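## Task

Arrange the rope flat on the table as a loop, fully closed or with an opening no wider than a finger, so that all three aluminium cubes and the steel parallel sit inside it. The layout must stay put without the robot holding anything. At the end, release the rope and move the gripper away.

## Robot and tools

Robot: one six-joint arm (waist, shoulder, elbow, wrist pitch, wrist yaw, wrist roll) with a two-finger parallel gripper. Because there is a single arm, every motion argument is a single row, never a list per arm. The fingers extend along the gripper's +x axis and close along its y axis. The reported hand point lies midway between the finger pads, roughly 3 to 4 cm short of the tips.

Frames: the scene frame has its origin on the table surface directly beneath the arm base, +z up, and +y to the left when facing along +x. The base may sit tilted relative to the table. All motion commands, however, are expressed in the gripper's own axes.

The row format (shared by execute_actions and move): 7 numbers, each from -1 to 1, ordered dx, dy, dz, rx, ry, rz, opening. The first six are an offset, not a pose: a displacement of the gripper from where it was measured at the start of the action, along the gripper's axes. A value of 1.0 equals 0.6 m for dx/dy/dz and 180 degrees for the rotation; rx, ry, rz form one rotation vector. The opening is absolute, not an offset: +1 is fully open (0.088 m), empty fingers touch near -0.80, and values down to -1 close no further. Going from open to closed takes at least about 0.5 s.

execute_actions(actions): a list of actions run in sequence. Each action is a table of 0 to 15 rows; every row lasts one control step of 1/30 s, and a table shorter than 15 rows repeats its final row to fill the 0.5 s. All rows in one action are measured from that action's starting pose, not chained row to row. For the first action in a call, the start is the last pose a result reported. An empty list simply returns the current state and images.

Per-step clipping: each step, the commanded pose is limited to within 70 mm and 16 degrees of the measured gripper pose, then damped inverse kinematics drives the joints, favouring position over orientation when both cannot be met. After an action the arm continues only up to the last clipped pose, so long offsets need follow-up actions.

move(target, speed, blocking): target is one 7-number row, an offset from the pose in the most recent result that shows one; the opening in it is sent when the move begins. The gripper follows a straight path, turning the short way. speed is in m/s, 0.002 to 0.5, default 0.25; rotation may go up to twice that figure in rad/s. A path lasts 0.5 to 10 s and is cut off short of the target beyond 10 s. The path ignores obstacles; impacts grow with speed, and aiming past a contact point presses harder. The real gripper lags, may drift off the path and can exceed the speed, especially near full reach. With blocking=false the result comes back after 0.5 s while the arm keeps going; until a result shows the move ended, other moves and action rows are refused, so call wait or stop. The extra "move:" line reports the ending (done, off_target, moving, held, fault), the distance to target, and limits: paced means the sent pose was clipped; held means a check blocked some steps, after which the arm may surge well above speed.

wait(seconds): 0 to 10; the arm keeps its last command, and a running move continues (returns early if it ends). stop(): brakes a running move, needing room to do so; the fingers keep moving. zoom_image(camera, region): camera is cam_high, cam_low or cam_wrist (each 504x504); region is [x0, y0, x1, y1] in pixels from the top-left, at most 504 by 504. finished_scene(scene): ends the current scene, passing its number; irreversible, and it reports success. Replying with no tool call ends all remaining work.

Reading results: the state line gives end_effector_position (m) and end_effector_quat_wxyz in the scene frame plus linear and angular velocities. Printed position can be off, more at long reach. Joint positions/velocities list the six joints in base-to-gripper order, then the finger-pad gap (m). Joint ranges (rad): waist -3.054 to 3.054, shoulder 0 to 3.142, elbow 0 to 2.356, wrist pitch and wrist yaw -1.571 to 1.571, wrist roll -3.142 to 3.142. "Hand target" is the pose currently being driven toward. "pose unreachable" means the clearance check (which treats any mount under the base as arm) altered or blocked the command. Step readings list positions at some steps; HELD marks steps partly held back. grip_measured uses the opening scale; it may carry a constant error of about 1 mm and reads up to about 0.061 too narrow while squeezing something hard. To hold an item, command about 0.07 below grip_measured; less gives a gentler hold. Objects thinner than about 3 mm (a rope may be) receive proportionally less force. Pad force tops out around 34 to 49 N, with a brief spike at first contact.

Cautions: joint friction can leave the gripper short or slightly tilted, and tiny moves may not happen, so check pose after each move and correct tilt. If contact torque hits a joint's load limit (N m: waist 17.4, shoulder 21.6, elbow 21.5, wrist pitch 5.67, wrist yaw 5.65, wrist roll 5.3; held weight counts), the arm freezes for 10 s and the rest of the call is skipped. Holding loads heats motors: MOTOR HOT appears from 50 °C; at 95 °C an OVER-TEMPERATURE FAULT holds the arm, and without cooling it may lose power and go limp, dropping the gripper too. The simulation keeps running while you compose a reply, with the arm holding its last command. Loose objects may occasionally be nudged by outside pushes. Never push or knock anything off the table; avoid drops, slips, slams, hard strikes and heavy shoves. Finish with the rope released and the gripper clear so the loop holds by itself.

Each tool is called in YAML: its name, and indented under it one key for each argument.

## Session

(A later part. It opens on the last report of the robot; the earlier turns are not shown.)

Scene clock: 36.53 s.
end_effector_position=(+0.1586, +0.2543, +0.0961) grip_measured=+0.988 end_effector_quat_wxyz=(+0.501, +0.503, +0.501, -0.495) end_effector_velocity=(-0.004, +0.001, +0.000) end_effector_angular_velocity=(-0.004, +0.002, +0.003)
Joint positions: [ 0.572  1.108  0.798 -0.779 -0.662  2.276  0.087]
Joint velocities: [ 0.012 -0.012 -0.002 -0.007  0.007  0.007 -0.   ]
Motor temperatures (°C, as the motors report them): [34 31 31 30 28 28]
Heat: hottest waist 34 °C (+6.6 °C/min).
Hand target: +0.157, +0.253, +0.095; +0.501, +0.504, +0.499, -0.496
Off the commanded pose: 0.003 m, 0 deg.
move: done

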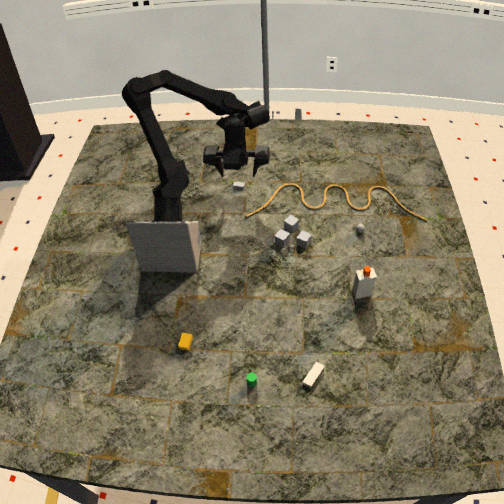

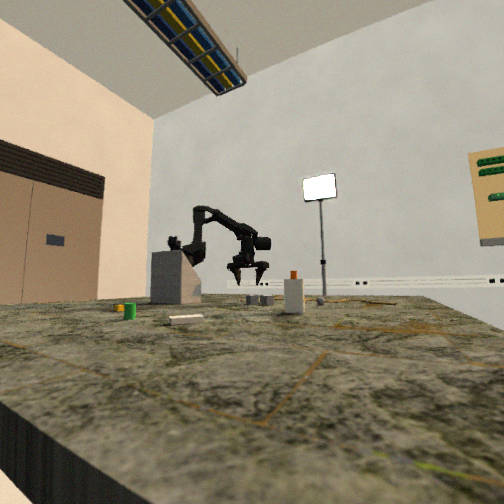

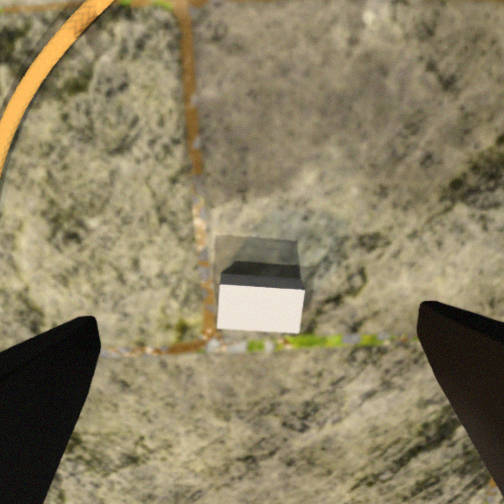

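move:
  target: [0.098,-0.004,-0.027,0,0,0,0.4]
  speed: 0.08

execute_actions:
  actions:
    - [[0,0,0,0,0,0,-0.3]]

Scene clock: 38.53 s.
end_effector_position=(+0.1576, +0.2745, +0.0413) grip_measured=+0.403 end_effector_quat_wxyz=(+0.502, +0.505, +0.505, -0.488) end_effector_velocity=(+0.001, -0.002, -0.003) end_effector_angular_velocity=(-0.014, -0.011, -0.019)
Joint positions: [ 0.788  1.223  0.742 -0.465 -0.552  2.497  0.059]
Joint velocities: [ 0.007  0.007 -0.002  0.007  0.022  0.022 -0.   ]
Motor temperatures (°C, as the motors report them): [33 31 31 30 28 28]
Heat: hottest waist 33 °C (+4.7 °C/min).
Hand target: +0.157, +0.271, +0.038; +0.500, +0.503, +0.501, -0.496
Off the commanded pose: 0.005 m, 1 deg.
move: done

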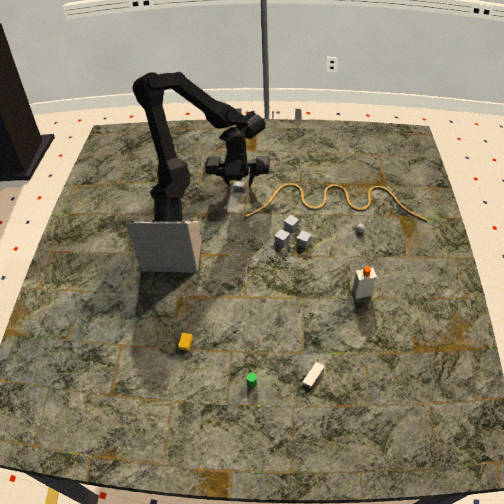

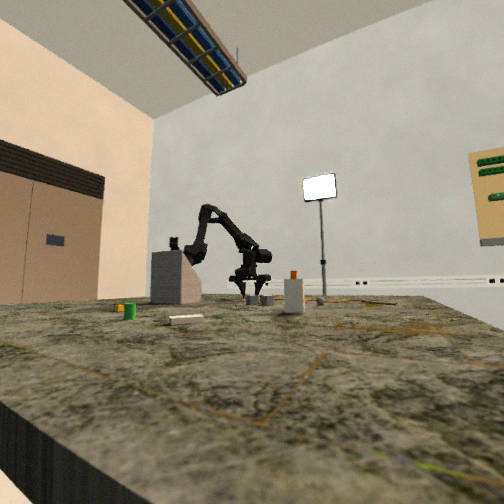

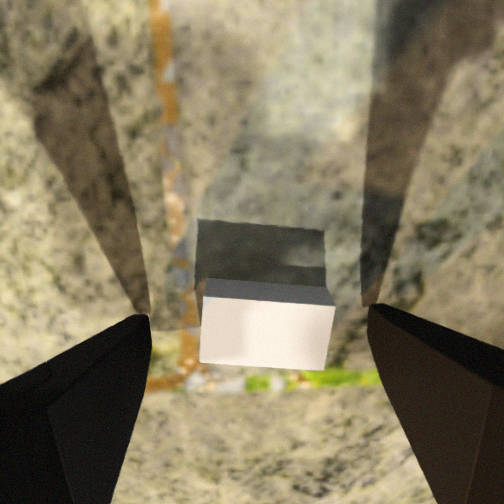

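Scene clock: 39.03 s.
end_effector_position=(+0.1576, +0.2745, +0.0413) grip_measured=-0.198 end_effector_quat_wxyz=(+0.502, +0.505, +0.505, -0.488) end_effector_velocity=(-0.004, -0.000, +0.001) end_effector_angular_velocity=(+0.001, +0.025, -0.003)
Joint positions: [ 0.788  1.223  0.742 -0.465 -0.552  2.497  0.029]
Joint velocities: [-0.002 -0.002  0.002 -0.022 -0.022 -0.007 -0.   ]
Motor temperatures (°C, as the motors report them): [33 31 31 30 28 28]
Heat: hottest waist 33 °C (+4.6 °C/min).
Hand target: +0.158, +0.275, +0.041; +0.502, +0.505, +0.505, -0.488
Off the commanded pose: 0.000 m, 0 deg.
Step readings (end_effector_position):
0: (+0.1576, +0.2745, +0.0413)
1: (+0.1575, +0.2746, +0.0413)
2: (+0.1575, +0.2746, +0.0413)
4: (+0.1575, +0.2746, +0.0413)
8: (+0.1575, +0.2746, +0.0413)
15: end_effector_position above

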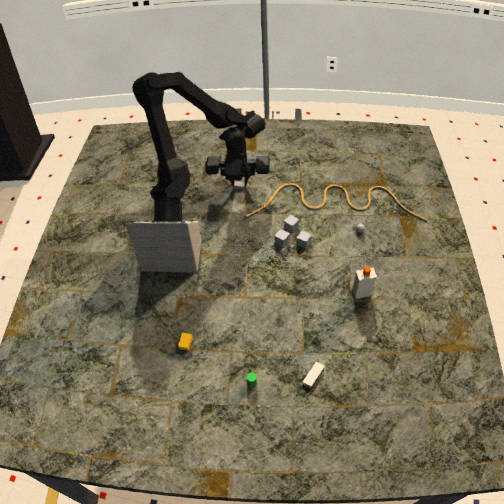

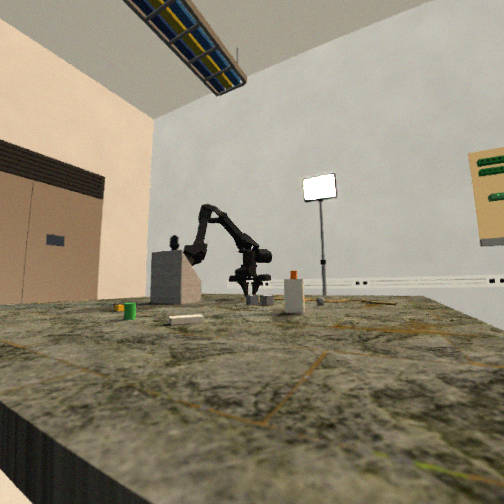

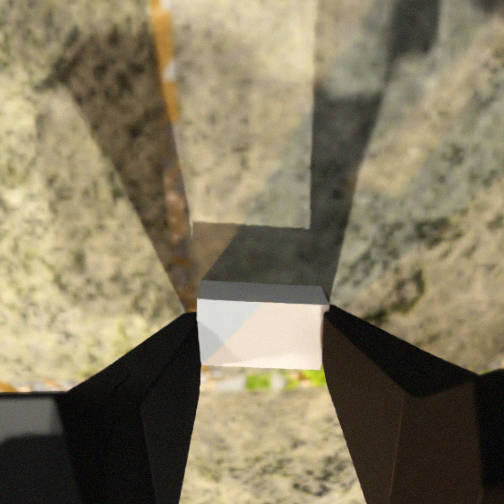

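move:
  target: [-0.06,0,0,0,0,0,-0.3]
  speed: 0.1

move:
  target: [0,0.23,0.165,0,0,0,-0.3]

move:
  target: [0.058,0,0,0,0,0,-0.3]
  speed: 0.05

Scene clock: 42.37 s.
end_effector_position=(+0.1563, +0.2703, +0.0732) grip_measured=-0.198 end_effector_quat_wxyz=(+0.500, +0.503, +0.501, -0.496) end_effector_velocity=(-0.002, -0.001, +0.004) end_effector_angular_velocity=(+0.001, +0.016, -0.002)
Joint positions: [ 0.697  1.15   0.791 -0.651 -0.601  2.411  0.029]
Joint velocities: [-0.017 -0.007  0.007 -0.037 -0.022 -0.022  0.   ]
Motor temperatures (°C, as the motors report them): [33 31 31 30 28 28]
Heat: hottest waist 33 °C (+4.2 °C/min).
Hand target: +0.157, +0.274, +0.077; +0.502, +0.505, +0.505, -0.488
Off the commanded pose: 0.005 m, 1 deg.
move: done

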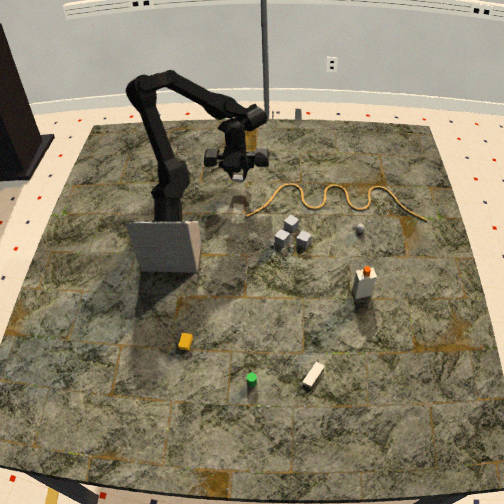

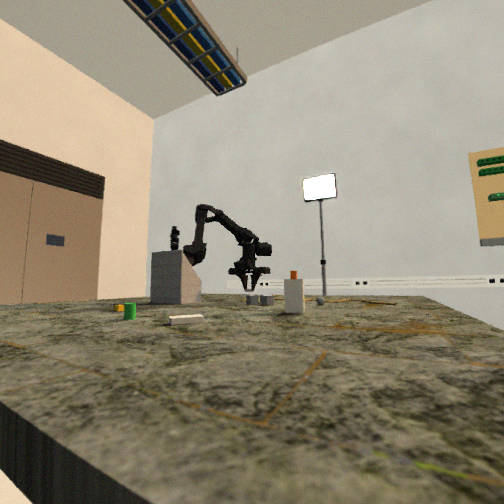

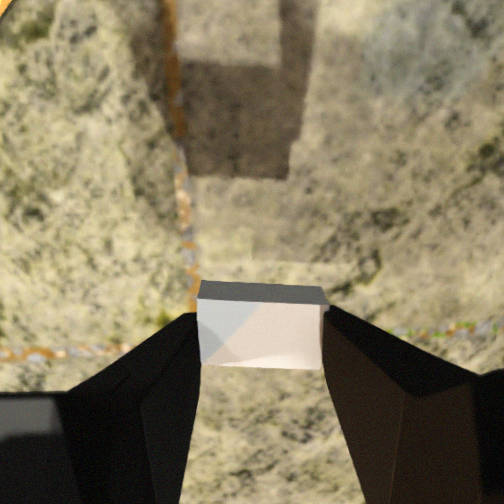

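Scene clock: 43.70 s.
end_effector_position=(+0.2916, +0.1721, +0.0733) grip_measured=-0.198 end_effector_quat_wxyz=(+0.501, +0.503, +0.499, -0.497) end_effector_velocity=(+0.001, -0.005, -0.000) end_effector_angular_velocity=(-0.025, +0.008, +0.005)
Joint positions: [ 0.218  1.714  1.017 -0.691 -0.777  1.831  0.029]
Joint velocities: [-0.002  0.012  0.012 -0.022  0.022 -0.022 -0.   ]
Motor temperatures (°C, as the motors report them): [33 31 31 30 28 28]
Heat: hottest waist 33 °C (+4.1 °C/min).
Hand target: +0.294, +0.172, +0.074; +0.501, +0.503, +0.500, -0.496
Off the commanded pose: 0.003 m, 0 deg.
move: done

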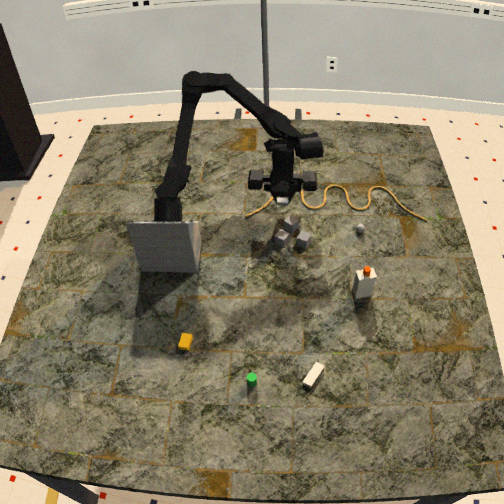

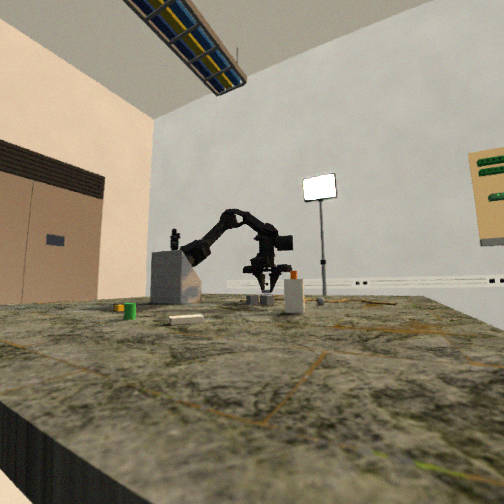

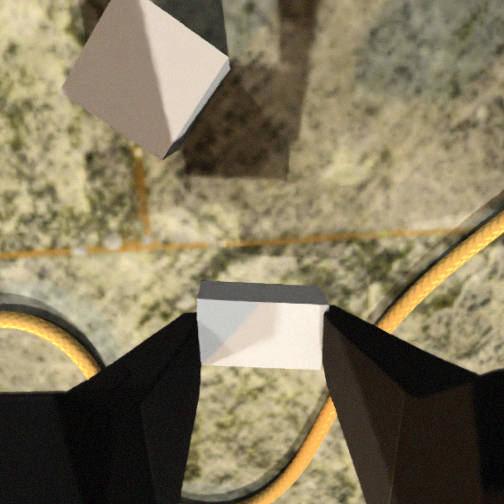

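Scene clock: 44.77 s.
end_effector_position=(+0.2937, +0.1756, +0.0420) grip_measured=-0.198 end_effector_quat_wxyz=(+0.504, +0.504, +0.502, -0.490) end_effector_velocity=(-0.002, -0.000, -0.002) end_effector_angular_velocity=(+0.006, +0.006, -0.007)
Joint positions: [ 0.296  1.756  0.971 -0.516 -0.763  1.933  0.029]
Joint velocities: [ 0.002  0.002 -0.007  0.007 -0.007  0.007 -0.   ]
Motor temperatures (°C, as the motors report them): [33 31 31 30 28 28]
Heat: hottest waist 33 °C (+4.0 °C/min).
Hand target: +0.292, +0.172, +0.039; +0.501, +0.503, +0.499, -0.497
Off the commanded pose: 0.005 m, 1 deg.
move: done

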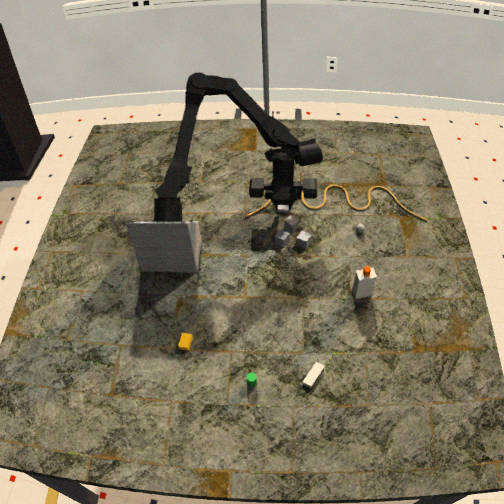

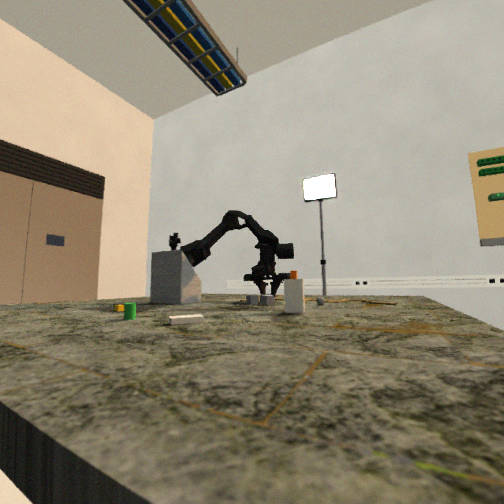

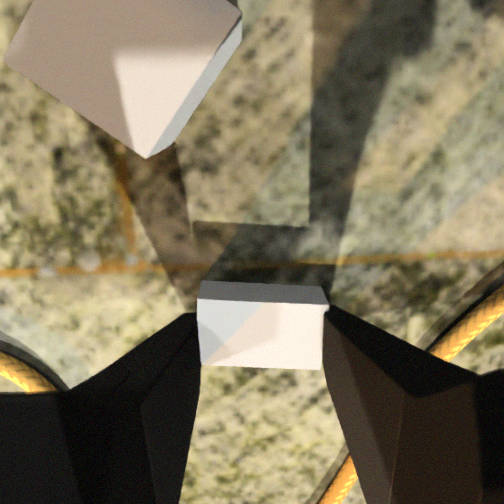

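execute_actions:
  actions:
    - [[0,0,0,0,0,0,0.1]]
    - [[-0.02,0,0,0,0,0,0.1],[-0.04,0,0,0,0,0,0.1],[-0.06,0,0,0,0,0,0.1],[-0.09,0,0,0,0,0,0.1]]

move:
  target: [-0.03,0.25,-0.04,-0.5,0,0,1]
  speed: 0.4

move:
  target: [0.04,0,0.29,0,-0.27,0,1]
  speed: 0.15

Scene clock: 47.20 s.
end_effector_position=(+0.2920, +0.1730, +0.0912) grip_measured=+0.097 end_effector_quat_wxyz=(+0.503, +0.505, +0.498, -0.493) end_effector_velocity=(-0.020, -0.011, +0.009) end_effector_angular_velocity=(-0.016, +0.085, -0.042)
Joint positions: [ 0.177  1.689  1.047 -0.773 -0.784  1.781  0.044]
Joint velocities: [-0.037  0.002  0.012 -0.168 -0.007 -0.095  0.   ]
Motor temperatures (°C, as the motors report them): [33 31 31 30 28 28]
Heat: hottest waist 33 °C (+3.8 °C/min).
Hand target: +0.293, +0.175, +0.096; +0.505, +0.504, +0.501, -0.490
Off the commanded pose: 0.005 m, 1 deg.
Step readings (end_effector_position; steps 1 to 15: 1st action; 16 to 30: 2nd action):
0: (+0.2939, +0.1755, +0.0418)
1: (+0.2939, +0.1755, +0.0418)
2: (+0.2939, +0.1755, +0.0418)
4: (+0.2939, +0.1755, +0.0418)
8: (+0.2939, +0.1755, +0.0418)
15: (+0.2939, +0.1755, +0.0418)
16: (+0.2935, +0.1753, +0.0420)
17: (+0.2921, +0.1746, +0.0436)
19: (+0.2890, +0.1720, +0.0517)
23: (+0.2925, +0.1711, +0.0780)
30: end_effector_position above

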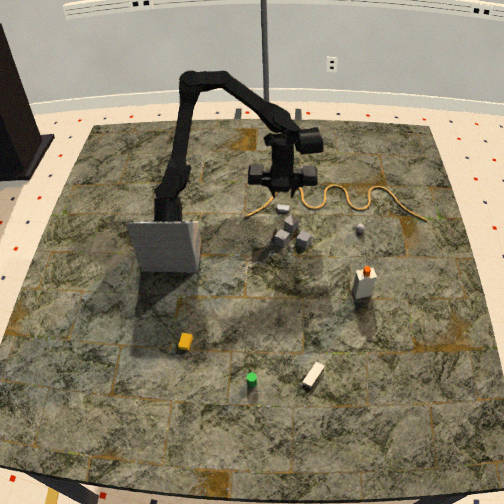

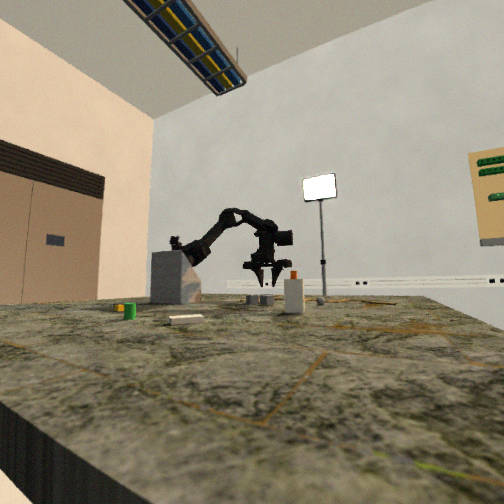

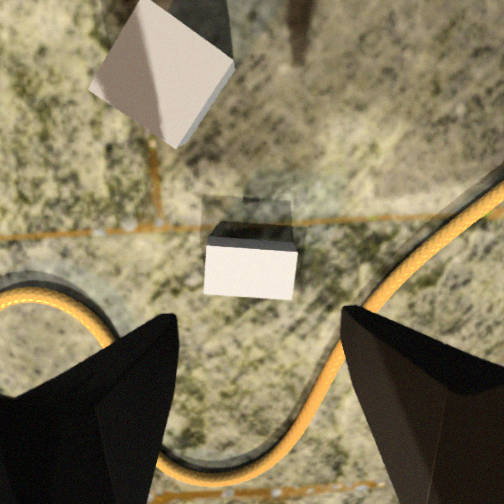

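Scene clock: 49.80 s.
end_effector_position=(+0.4405, +0.1993, +0.1134) grip_measured=+0.988 end_effector_quat_wxyz=(+0.715, +0.002, +0.699, +0.002) end_effector_velocity=(-0.000, +0.004, +0.003) end_effector_angular_velocity=(+0.019, +0.014, +0.023)
Joint positions: [ 0.138  2.225  1.936 -1.158 -0.787  0.162  0.087]
Joint velocities: [-0.002  0.012  0.032 -0.037 -0.022 -0.037 -0.   ]
Motor temperatures (°C, as the motors report them): [34 31 31 30 28 28]
Heat: hottest waist 34 °C (+4.8 °C/min).
Hand target: +0.442, +0.197, +0.112; +0.713, +0.002, +0.701, +0.003
Off the commanded pose: 0.003 m, 0 deg.
move: done

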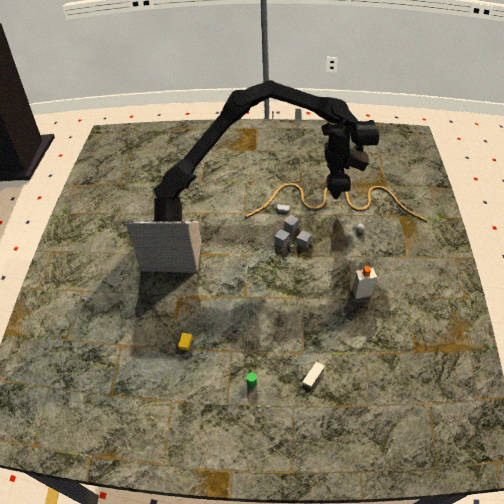

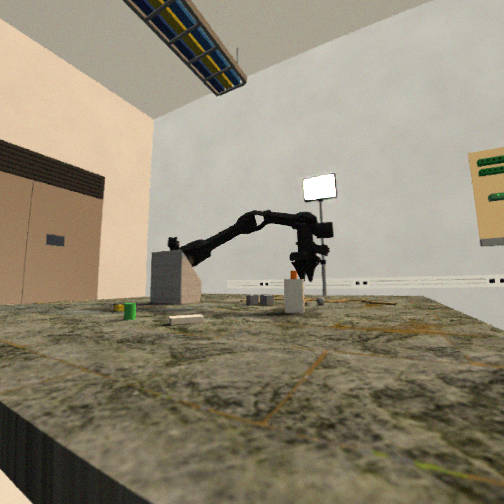

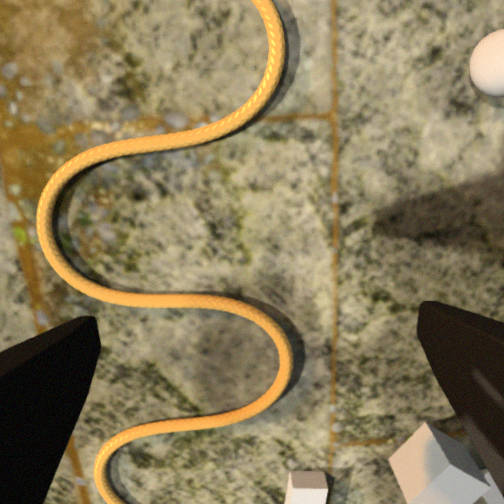

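Scene clock: 53.13 s.
end_effector_position=(+0.6127, +0.2006, +0.0976) grip_measured=+0.988 end_effector_quat_wxyz=(+0.939, +0.001, +0.343, +0.003) end_effector_velocity=(+0.002, +0.002, +0.002) end_effector_angular_velocity=(+0.000, -0.005, +0.016)
Joint positions: [ 0.224  2.356  1.824  0.031 -0.319  0.757  0.087]
Joint velocities: [-0.002  0.002  0.007  0.007 -0.007 -0.007 -0.   ]
Motor temperatures (°C, as the motors report them): [35 32 31 30 28 28]
Heat: hottest waist 35 °C (+5.6 °C/min).
Hand target: +0.615, +0.199, +0.093; +0.939, +0.002, +0.343, +0.001
Off the commanded pose: 0.005 m, 0 deg.
move: done

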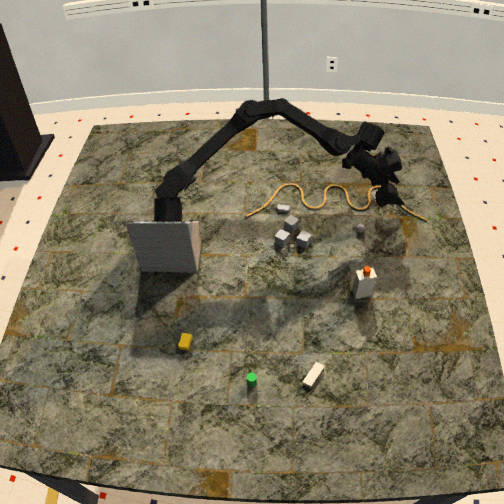

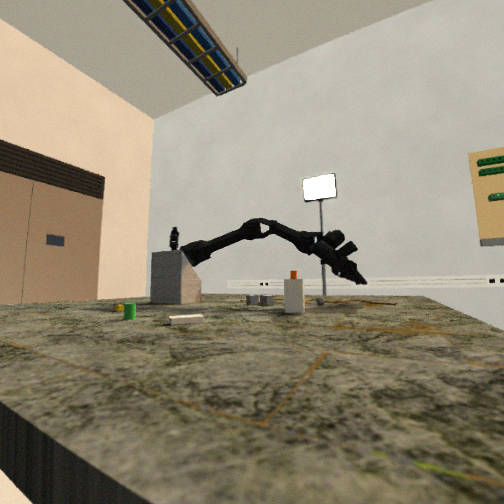

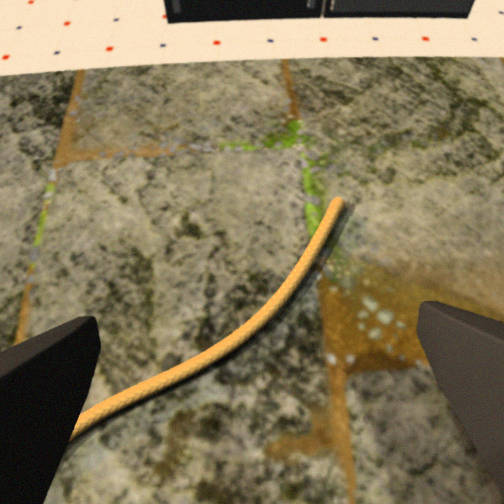

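move:
  target: [0.147,-0.042,-0.02,0,0,0,0.3]
  speed: 0.07

Scene clock: 55.63 s.
end_effector_position=(+0.6725, +0.1794, +0.0383) grip_measured=+0.303 end_effector_quat_wxyz=(+0.941, -0.001, +0.339, +0.006) end_effector_velocity=(-0.002, -0.002, -0.006) end_effector_angular_velocity=(+0.007, +0.036, +0.011)
Joint positions: [ 0.252  2.74   2.307 -0.052 -0.293  0.769  0.054]
Joint velocities: [-0.002  0.017  0.022 -0.022 -0.037 -0.007 -0.   ]
Motor temperatures (°C, as the motors report them): [35 32 31 31 28 28]
Heat: hottest waist 35 °C (+5.4 °C/min).
Hand target: +0.672, +0.176, +0.032; +0.939, +0.001, +0.343, +0.003
Off the commanded pose: 0.008 m, 1 deg.
move: done

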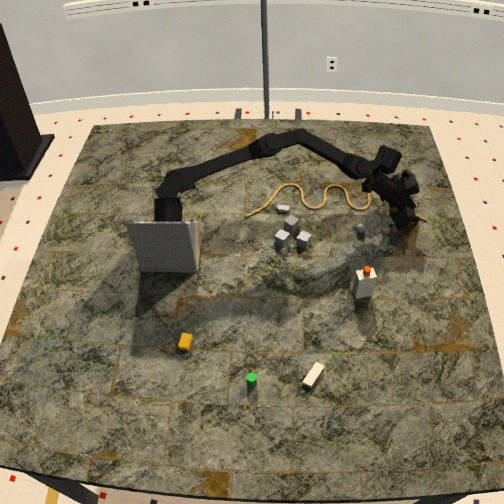

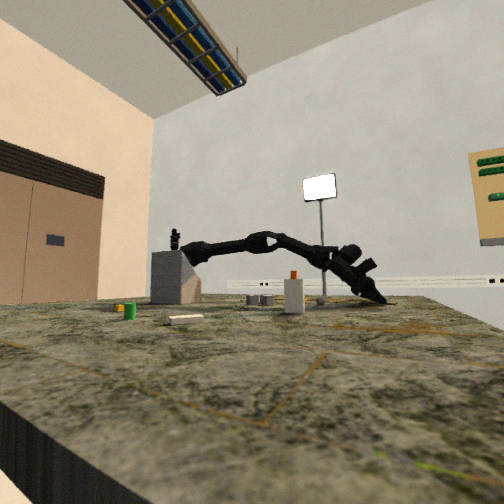

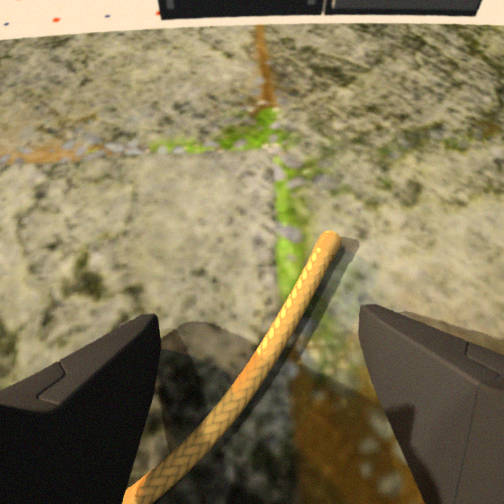

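execute_actions:
  actions:
    - [[0.016,-0.006,-0.024,0,0,0,0.3]]
    - [[0,0,0,0,0,0,-0.8]]
    - [[0,0,0,0,0,0,-0.8]]

Scene clock: 57.77 s.
end_effector_position=(+0.6746, +0.1823, +0.0370) grip_measured=-0.741 end_effector_quat_wxyz=(+0.945, -0.002, +0.328, +0.014) end_effector_velocity=(-0.003, +0.002, -0.002) end_effector_angular_velocity=(-0.003, +0.029, +0.028)
Joint positions: [ 0.259  2.744  2.299 -0.012 -0.279  0.772  0.003]
Joint velocities: [-0.002 -0.002 -0.002 -0.007 -0.037 -0.022 -0.   ]
Motor temperatures (°C, as the motors report them): [36 32 32 31 28 28]
Heat: hottest waist 36 °C (+6.2 °C/min).
Hand target: +0.675, +0.182, +0.037; +0.945, -0.002, +0.328, +0.014
Off the commanded pose: 0.000 m, 0 deg.
Step readings (end_effector_position; steps 1 to 15: 1st action; 16 to 30: 2nd action; 31 to 45: 3rd action):
0: (+0.6727, +0.1787, +0.0377)
1: (+0.6728, +0.1788, +0.0378)
2: (+0.6734, +0.1796, +0.0380)
4: (+0.6738, +0.1814, +0.0372)
8: (+0.6742, +0.1827, +0.0365)
15: (+0.6744, +0.1826, +0.0365)
16: (+0.6745, +0.1827, +0.0366)
17: (+0.6744, +0.1829, +0.0364)
19: (+0.6744, +0.1829, +0.0364)
23: (+0.6745, +0.1827, +0.0366)
30: (+0.6745, +0.1825, +0.0368)
31: (+0.6745, +0.1825, +0.0368)
32: (+0.6745, +0.1825, +0.0368)
34: (+0.6746, +0.1823, +0.0370)
38: (+0.6746, +0.1823, +0.0370)
45: end_effector_position above

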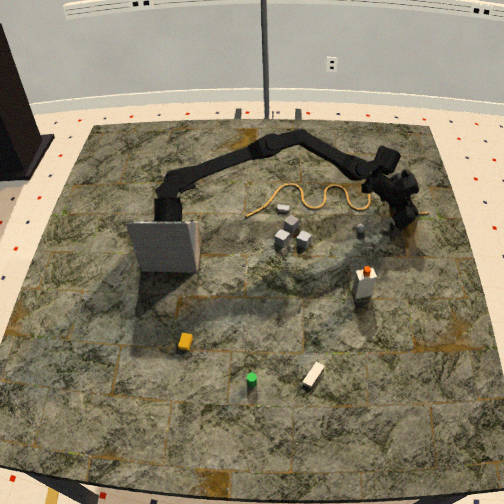

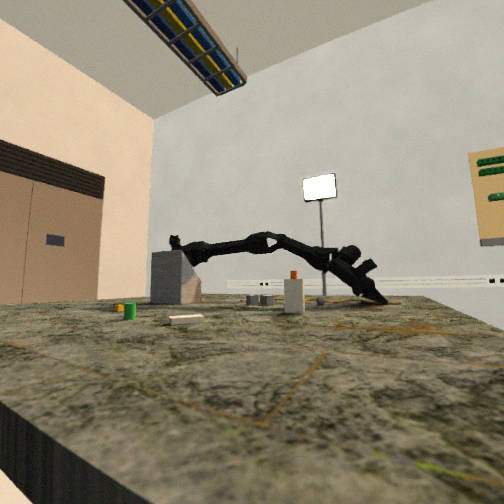

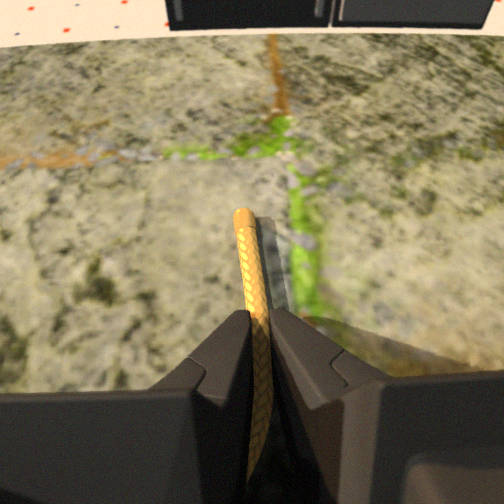

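move:
  target: [-0.445,0.04,-0.097,0,0.287,0,-0.8]
  speed: 0.15

move:
  target: [0,-0.66,-0.07,0.5,0,0,-0.8]
  speed: 0.2

Scene clock: 62.47 s.
end_effector_position=(+0.4279, +0.1967, +0.1530) grip_measured=-0.741 end_effector_quat_wxyz=(+0.705, -0.005, +0.709, +0.006) end_effector_velocity=(-0.006, +0.001, +0.002) end_effector_angular_velocity=(+0.006, +0.021, -0.017)
Joint positions: [ 0.071  2.211  2.02  -1.362 -0.79   0.024  0.003]
Joint velocities: [-0.002 -0.002  0.002 -0.037 -0.007 -0.007 -0.   ]
Motor temperatures (°C, as the motors report them): [38 33 32 31 28 28]
Heat: hottest waist 38 °C (+8.1 °C/min).
Hand target: +0.428, +0.199, +0.156; +0.708, -0.008, +0.706, +0.011
Off the commanded pose: 0.004 m, 1 deg.
move: done

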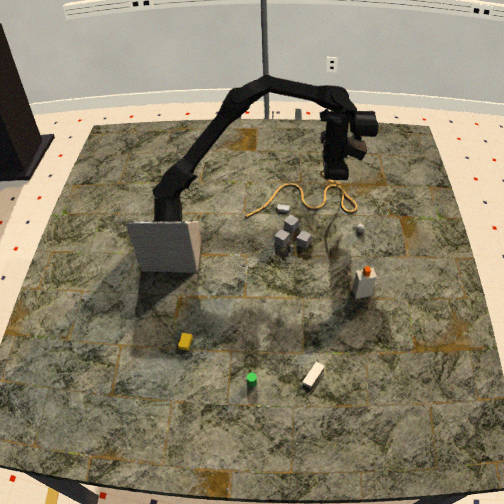

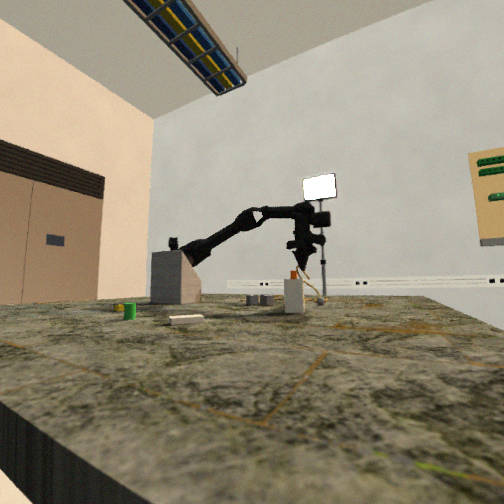

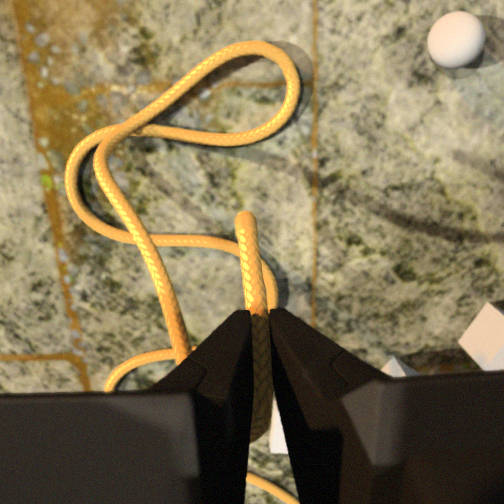

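Scene clock: 66.97 s.
end_effector_position=(+0.3933, -0.1963, +0.1562) grip_measured=-0.741 end_effector_quat_wxyz=(+0.508, +0.493, +0.505, -0.493) end_effector_velocity=(+0.007, +0.000, +0.001) end_effector_angular_velocity=(+0.009, -0.021, +0.016)
Joint positions: [-0.554  2.957  2.27  -1.396 -0.625  0.785  0.003]
Joint velocities: [ 0.002  0.017  0.037 -0.007 -0.022 -0.007  0.   ]
Motor temperatures (°C, as the motors report them): [38 33 32 31 28 28]
Heat: hottest waist 38 °C (+7.0 °C/min).
Hand target: +0.392, -0.200, +0.153; +0.503, +0.495, +0.505, -0.497
Off the commanded pose: 0.005 m, 1 deg.
move: done

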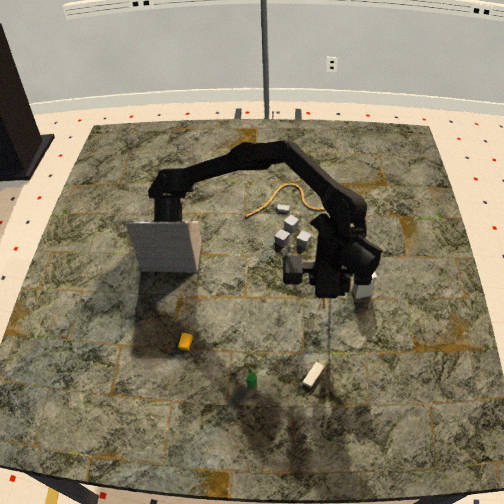

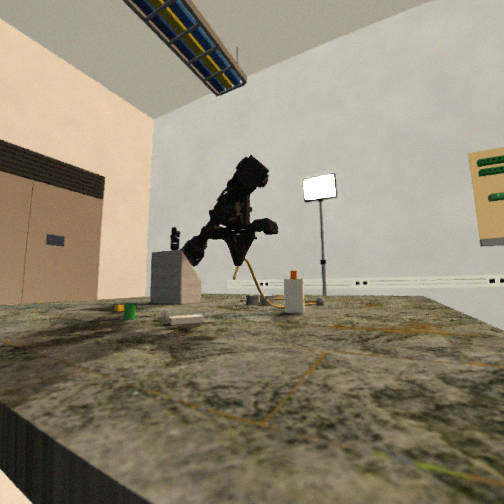

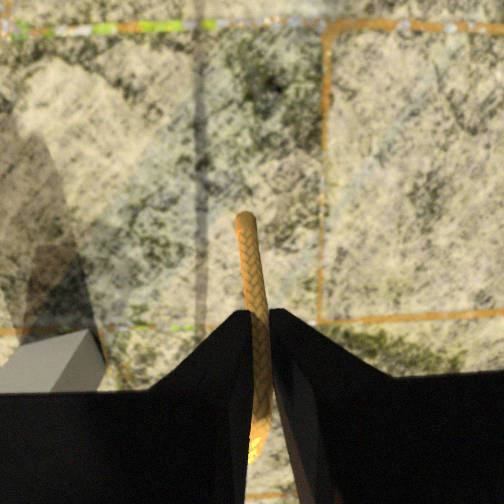

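Next I lower the end to about (0.33, -0.26), then sweep it west.

move:
  target: [0.15,-0.1,0.1,0,0,0,-0.8]
  speed: 0.12

move:
  target: [0,-0.2,-0.22,0.45,0,0,-0.8]

Scene clock: 69.13 s.
end_effector_position=(+0.3410, -0.2558, +0.0727) grip_measured=-0.741 end_effector_quat_wxyz=(+0.515, +0.492, +0.502, -0.491) end_effector_velocity=(-0.004, -0.001, +0.001) end_effector_angular_velocity=(-0.011, +0.018, -0.014)
Joint positions: [-0.591  3.041  1.966 -1.015 -0.609  0.749  0.003]
Joint velocities: [-0.002 -0.002 -0.002 -0.007  0.022  0.007 -0.   ]
Motor temperatures (°C, as the motors report them): [38 34 32 31 28 28]
Heat: hottest waist 38 °C (+7.1 °C/min).
Hand target: +0.335, -0.258, +0.066; +0.508, +0.493, +0.505, -0.493
Off the commanded pose: 0.009 m, 1 deg.
move: off_target

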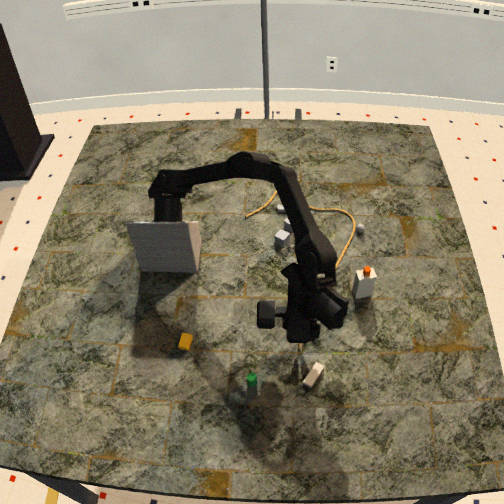

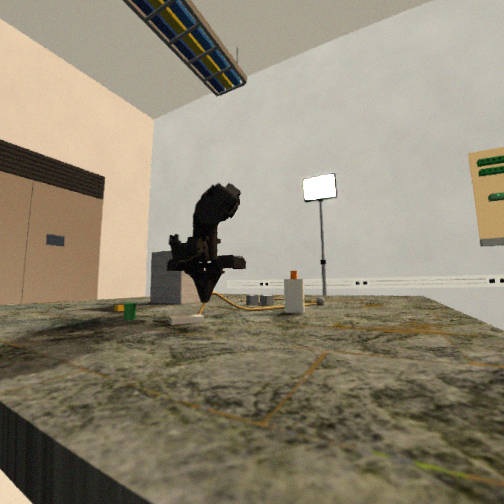

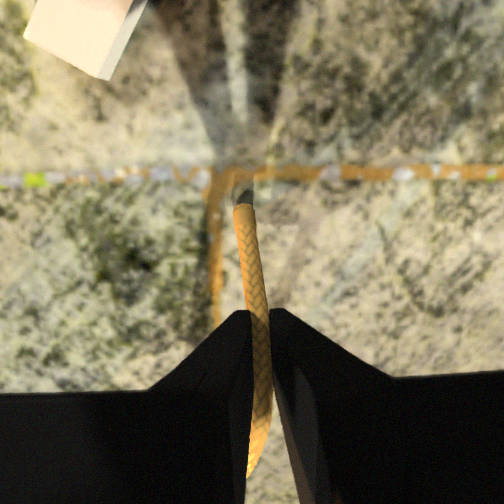

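Scene clock: 72.47 s.
end_effector_position=(+0.2168, -0.1298, +0.0694) grip_measured=-0.741 end_effector_quat_wxyz=(+0.073, +0.708, +0.065, -0.700) end_effector_velocity=(-0.002, +0.004, +0.001) end_effector_angular_velocity=(+0.010, -0.003, -0.028)
Joint positions: [-0.588  2.45   0.942 -0.581 -0.61   2.161  0.003]
Joint velocities: [-0.002 -0.012 -0.012 -0.007 -0.007  0.022 -0.   ]
Motor temperatures (°C, as the motors report them): [38 34 32 31 28 28]
Heat: hottest waist 38 °C (+6.1 °C/min).
Hand target: +0.216, -0.128, +0.070; +0.072, +0.708, +0.063, -0.700
Off the commanded pose: 0.002 m, 0 deg.
move: done

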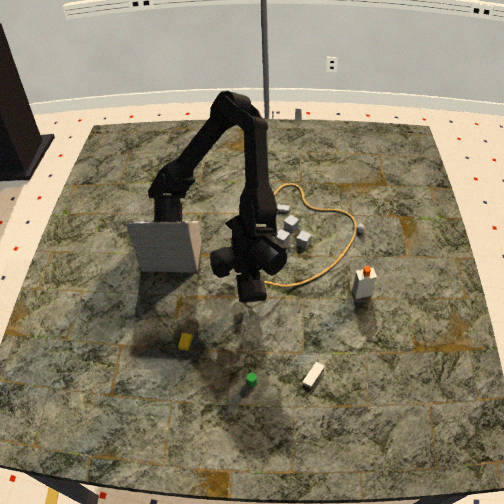

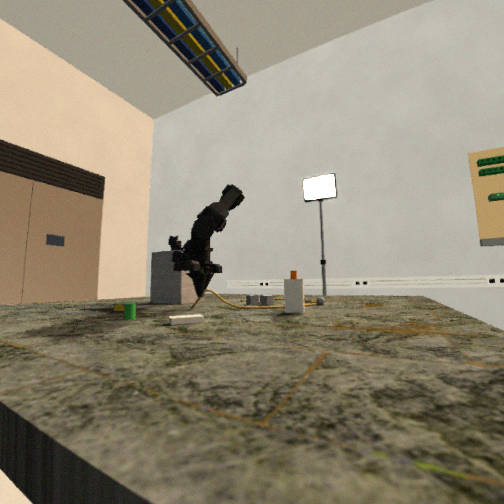

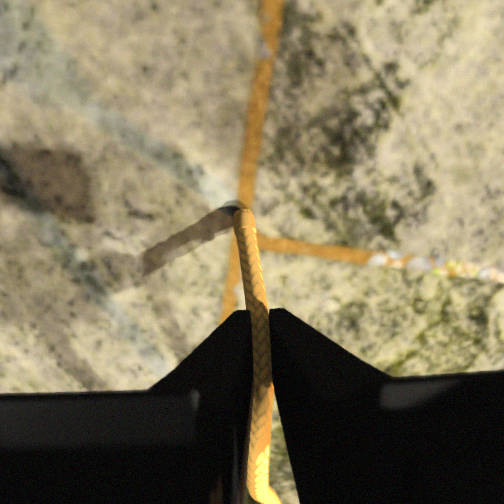

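move:
  target: [0.05,-0.215,-0.03,0.12,0,0,-0.8]
  speed: 0.12

execute_actions:
  actions:
    - [[0,0,0,0,0,0,0]]
    - [[-0.02,0,0,0,0,0,0],[-0.04,0,0,0,0,0,0],[-0.06,0,0,0,0,0,0],[-0.09,0,0,0,0,0,0]]

move:
  target: [0,-0.28,0.05,-0.3,0,0,0.3]

Scene clock: 76.43 s.
end_effector_position=(+0.2119, -0.0028, +0.0395) grip_measured=-0.741 end_effector_quat_wxyz=(-0.058, +0.711, -0.067, -0.698) end_effector_velocity=(-0.003, +0.005, +0.001) end_effector_angular_velocity=(+0.007, +0.001, -0.015)
Joint positions: [-0.17   2.012  0.584 -0.329 -0.757  3.045  0.003]
Joint velocities: [ 0.007 -0.022 -0.012 -0.007 -0.007  0.022 -0.   ]
Motor temperatures (°C, as the motors report them): [37 34 32 31 28 28]
Heat: hottest waist 37 °C (+5.0 °C/min).
Hand target: +0.210, -0.000, +0.038; -0.061, +0.709, -0.067, -0.699
Off the commanded pose: 0.004 m, 0 deg.
move: done

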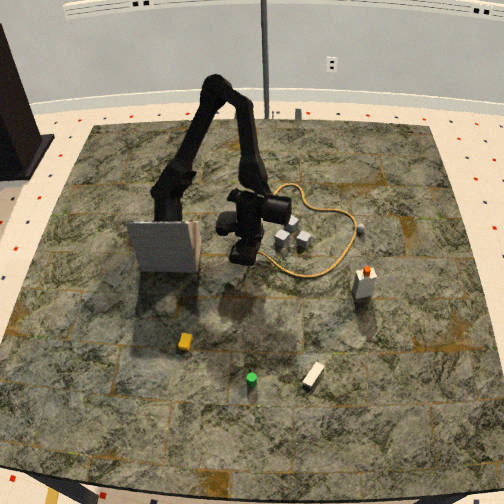

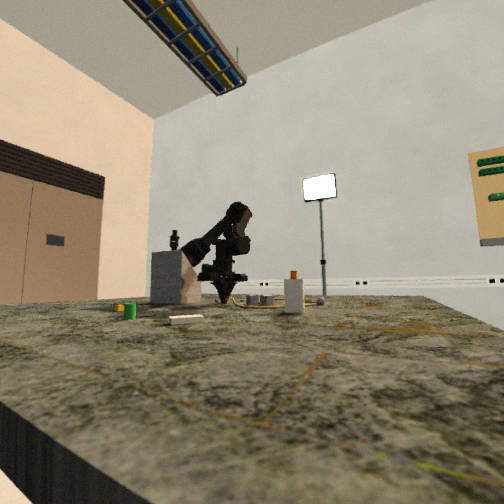

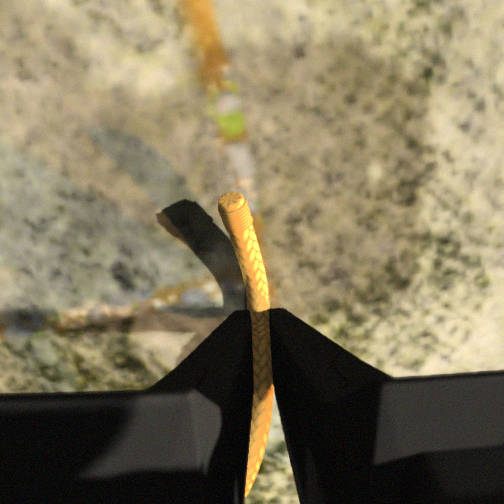

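Scene clock: 77.43 s.
end_effector_position=(+0.2093, -0.0022, +0.0879) grip_measured=-0.004 end_effector_quat_wxyz=(-0.063, +0.710, -0.070, -0.697) end_effector_velocity=(-0.013, +0.002, +0.017) end_effector_angular_velocity=(+0.030, +0.060, -0.003)
Joint positions: [-0.324  1.908  0.666 -0.652 -0.721  2.856  0.039]
Joint velocities: [-0.066 -0.002  0.051 -0.198  0.022 -0.139 -0.   ]
Motor temperatures (°C, as the motors report them): [37 34 32 31 28 28]
Heat: hottest waist 37 °C (+4.0 °C/min).
Hand target: +0.211, -0.002, +0.093; -0.058, +0.711, -0.068, -0.697
Off the commanded pose: 0.006 m, 1 deg.
Step readings (end_effector_position; steps 1 to 15: 1st action; 16 to 30: 2nd action):
0: (+0.2119, -0.0028, +0.0395)
1: (+0.2120, -0.0029, +0.0395)
2: (+0.2120, -0.0029, +0.0395)
4: (+0.2120, -0.0029, +0.0395)
8: (+0.2120, -0.0029, +0.0395)
15: (+0.2120, -0.0029, +0.0395)
16: (+0.2115, -0.0027, +0.0399)
17: (+0.2101, -0.0023, +0.0418)
19: (+0.2069, -0.0022, +0.0507)
23: (+0.2099, -0.0030, +0.0743)
30: end_effector_position above

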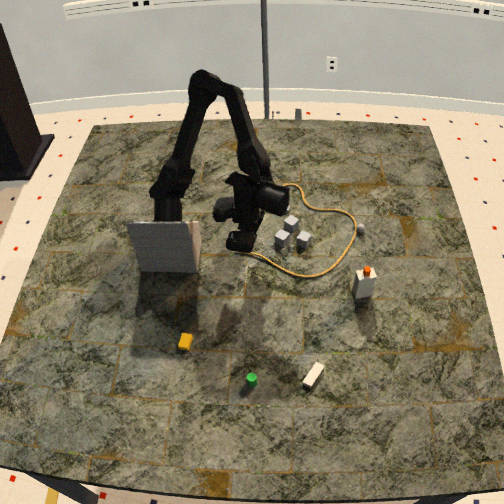

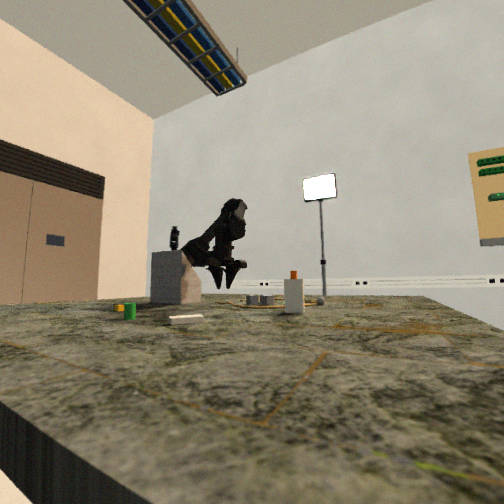

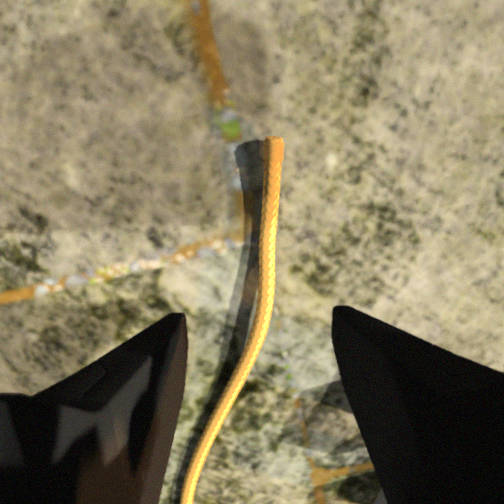

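Scene clock: 79.80 s.
end_effector_position=(+0.2106, +0.1647, +0.0845) grip_measured=+0.297 end_effector_quat_wxyz=(+0.259, +0.662, +0.250, -0.657) end_effector_velocity=(-0.005, +0.003, -0.001) end_effector_angular_velocity=(+0.004, +0.023, +0.004)
Joint positions: [ 0.232  1.387  0.719 -0.708 -0.76   2.684  0.054]
Joint velocities: [ 0.012 -0.002  0.002 -0.022 -0.007 -0.007 -0.   ]
Motor temperatures (°C, as the motors report them): [37 34 32 31 28 28]
Heat: hottest waist 37 °C (+4.0 °C/min).
Hand target: +0.212, +0.168, +0.086; +0.266, +0.662, +0.254, -0.653
Off the commanded pose: 0.004 m, 1 deg.
move: done

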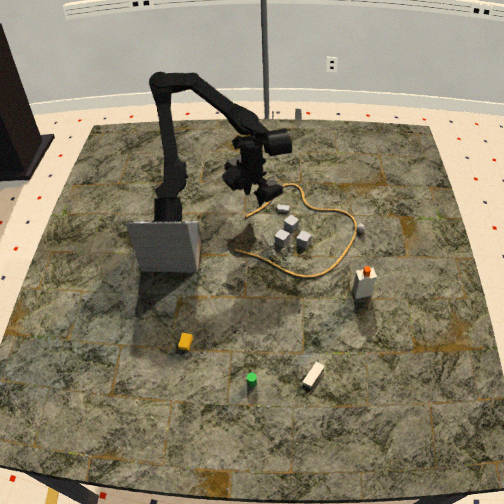

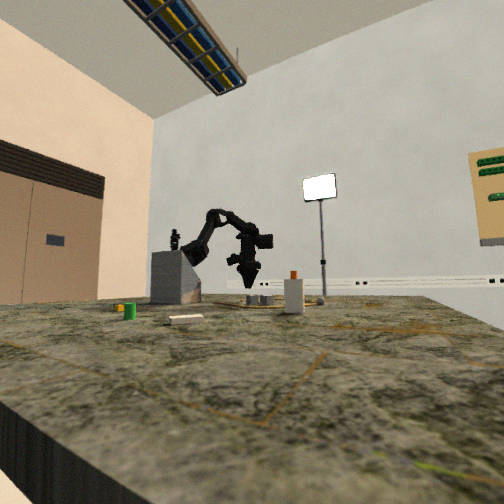

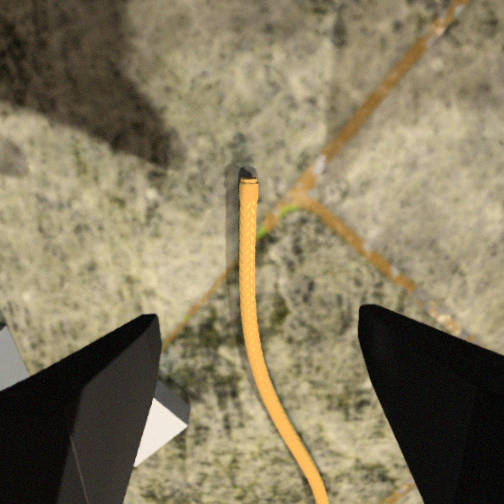

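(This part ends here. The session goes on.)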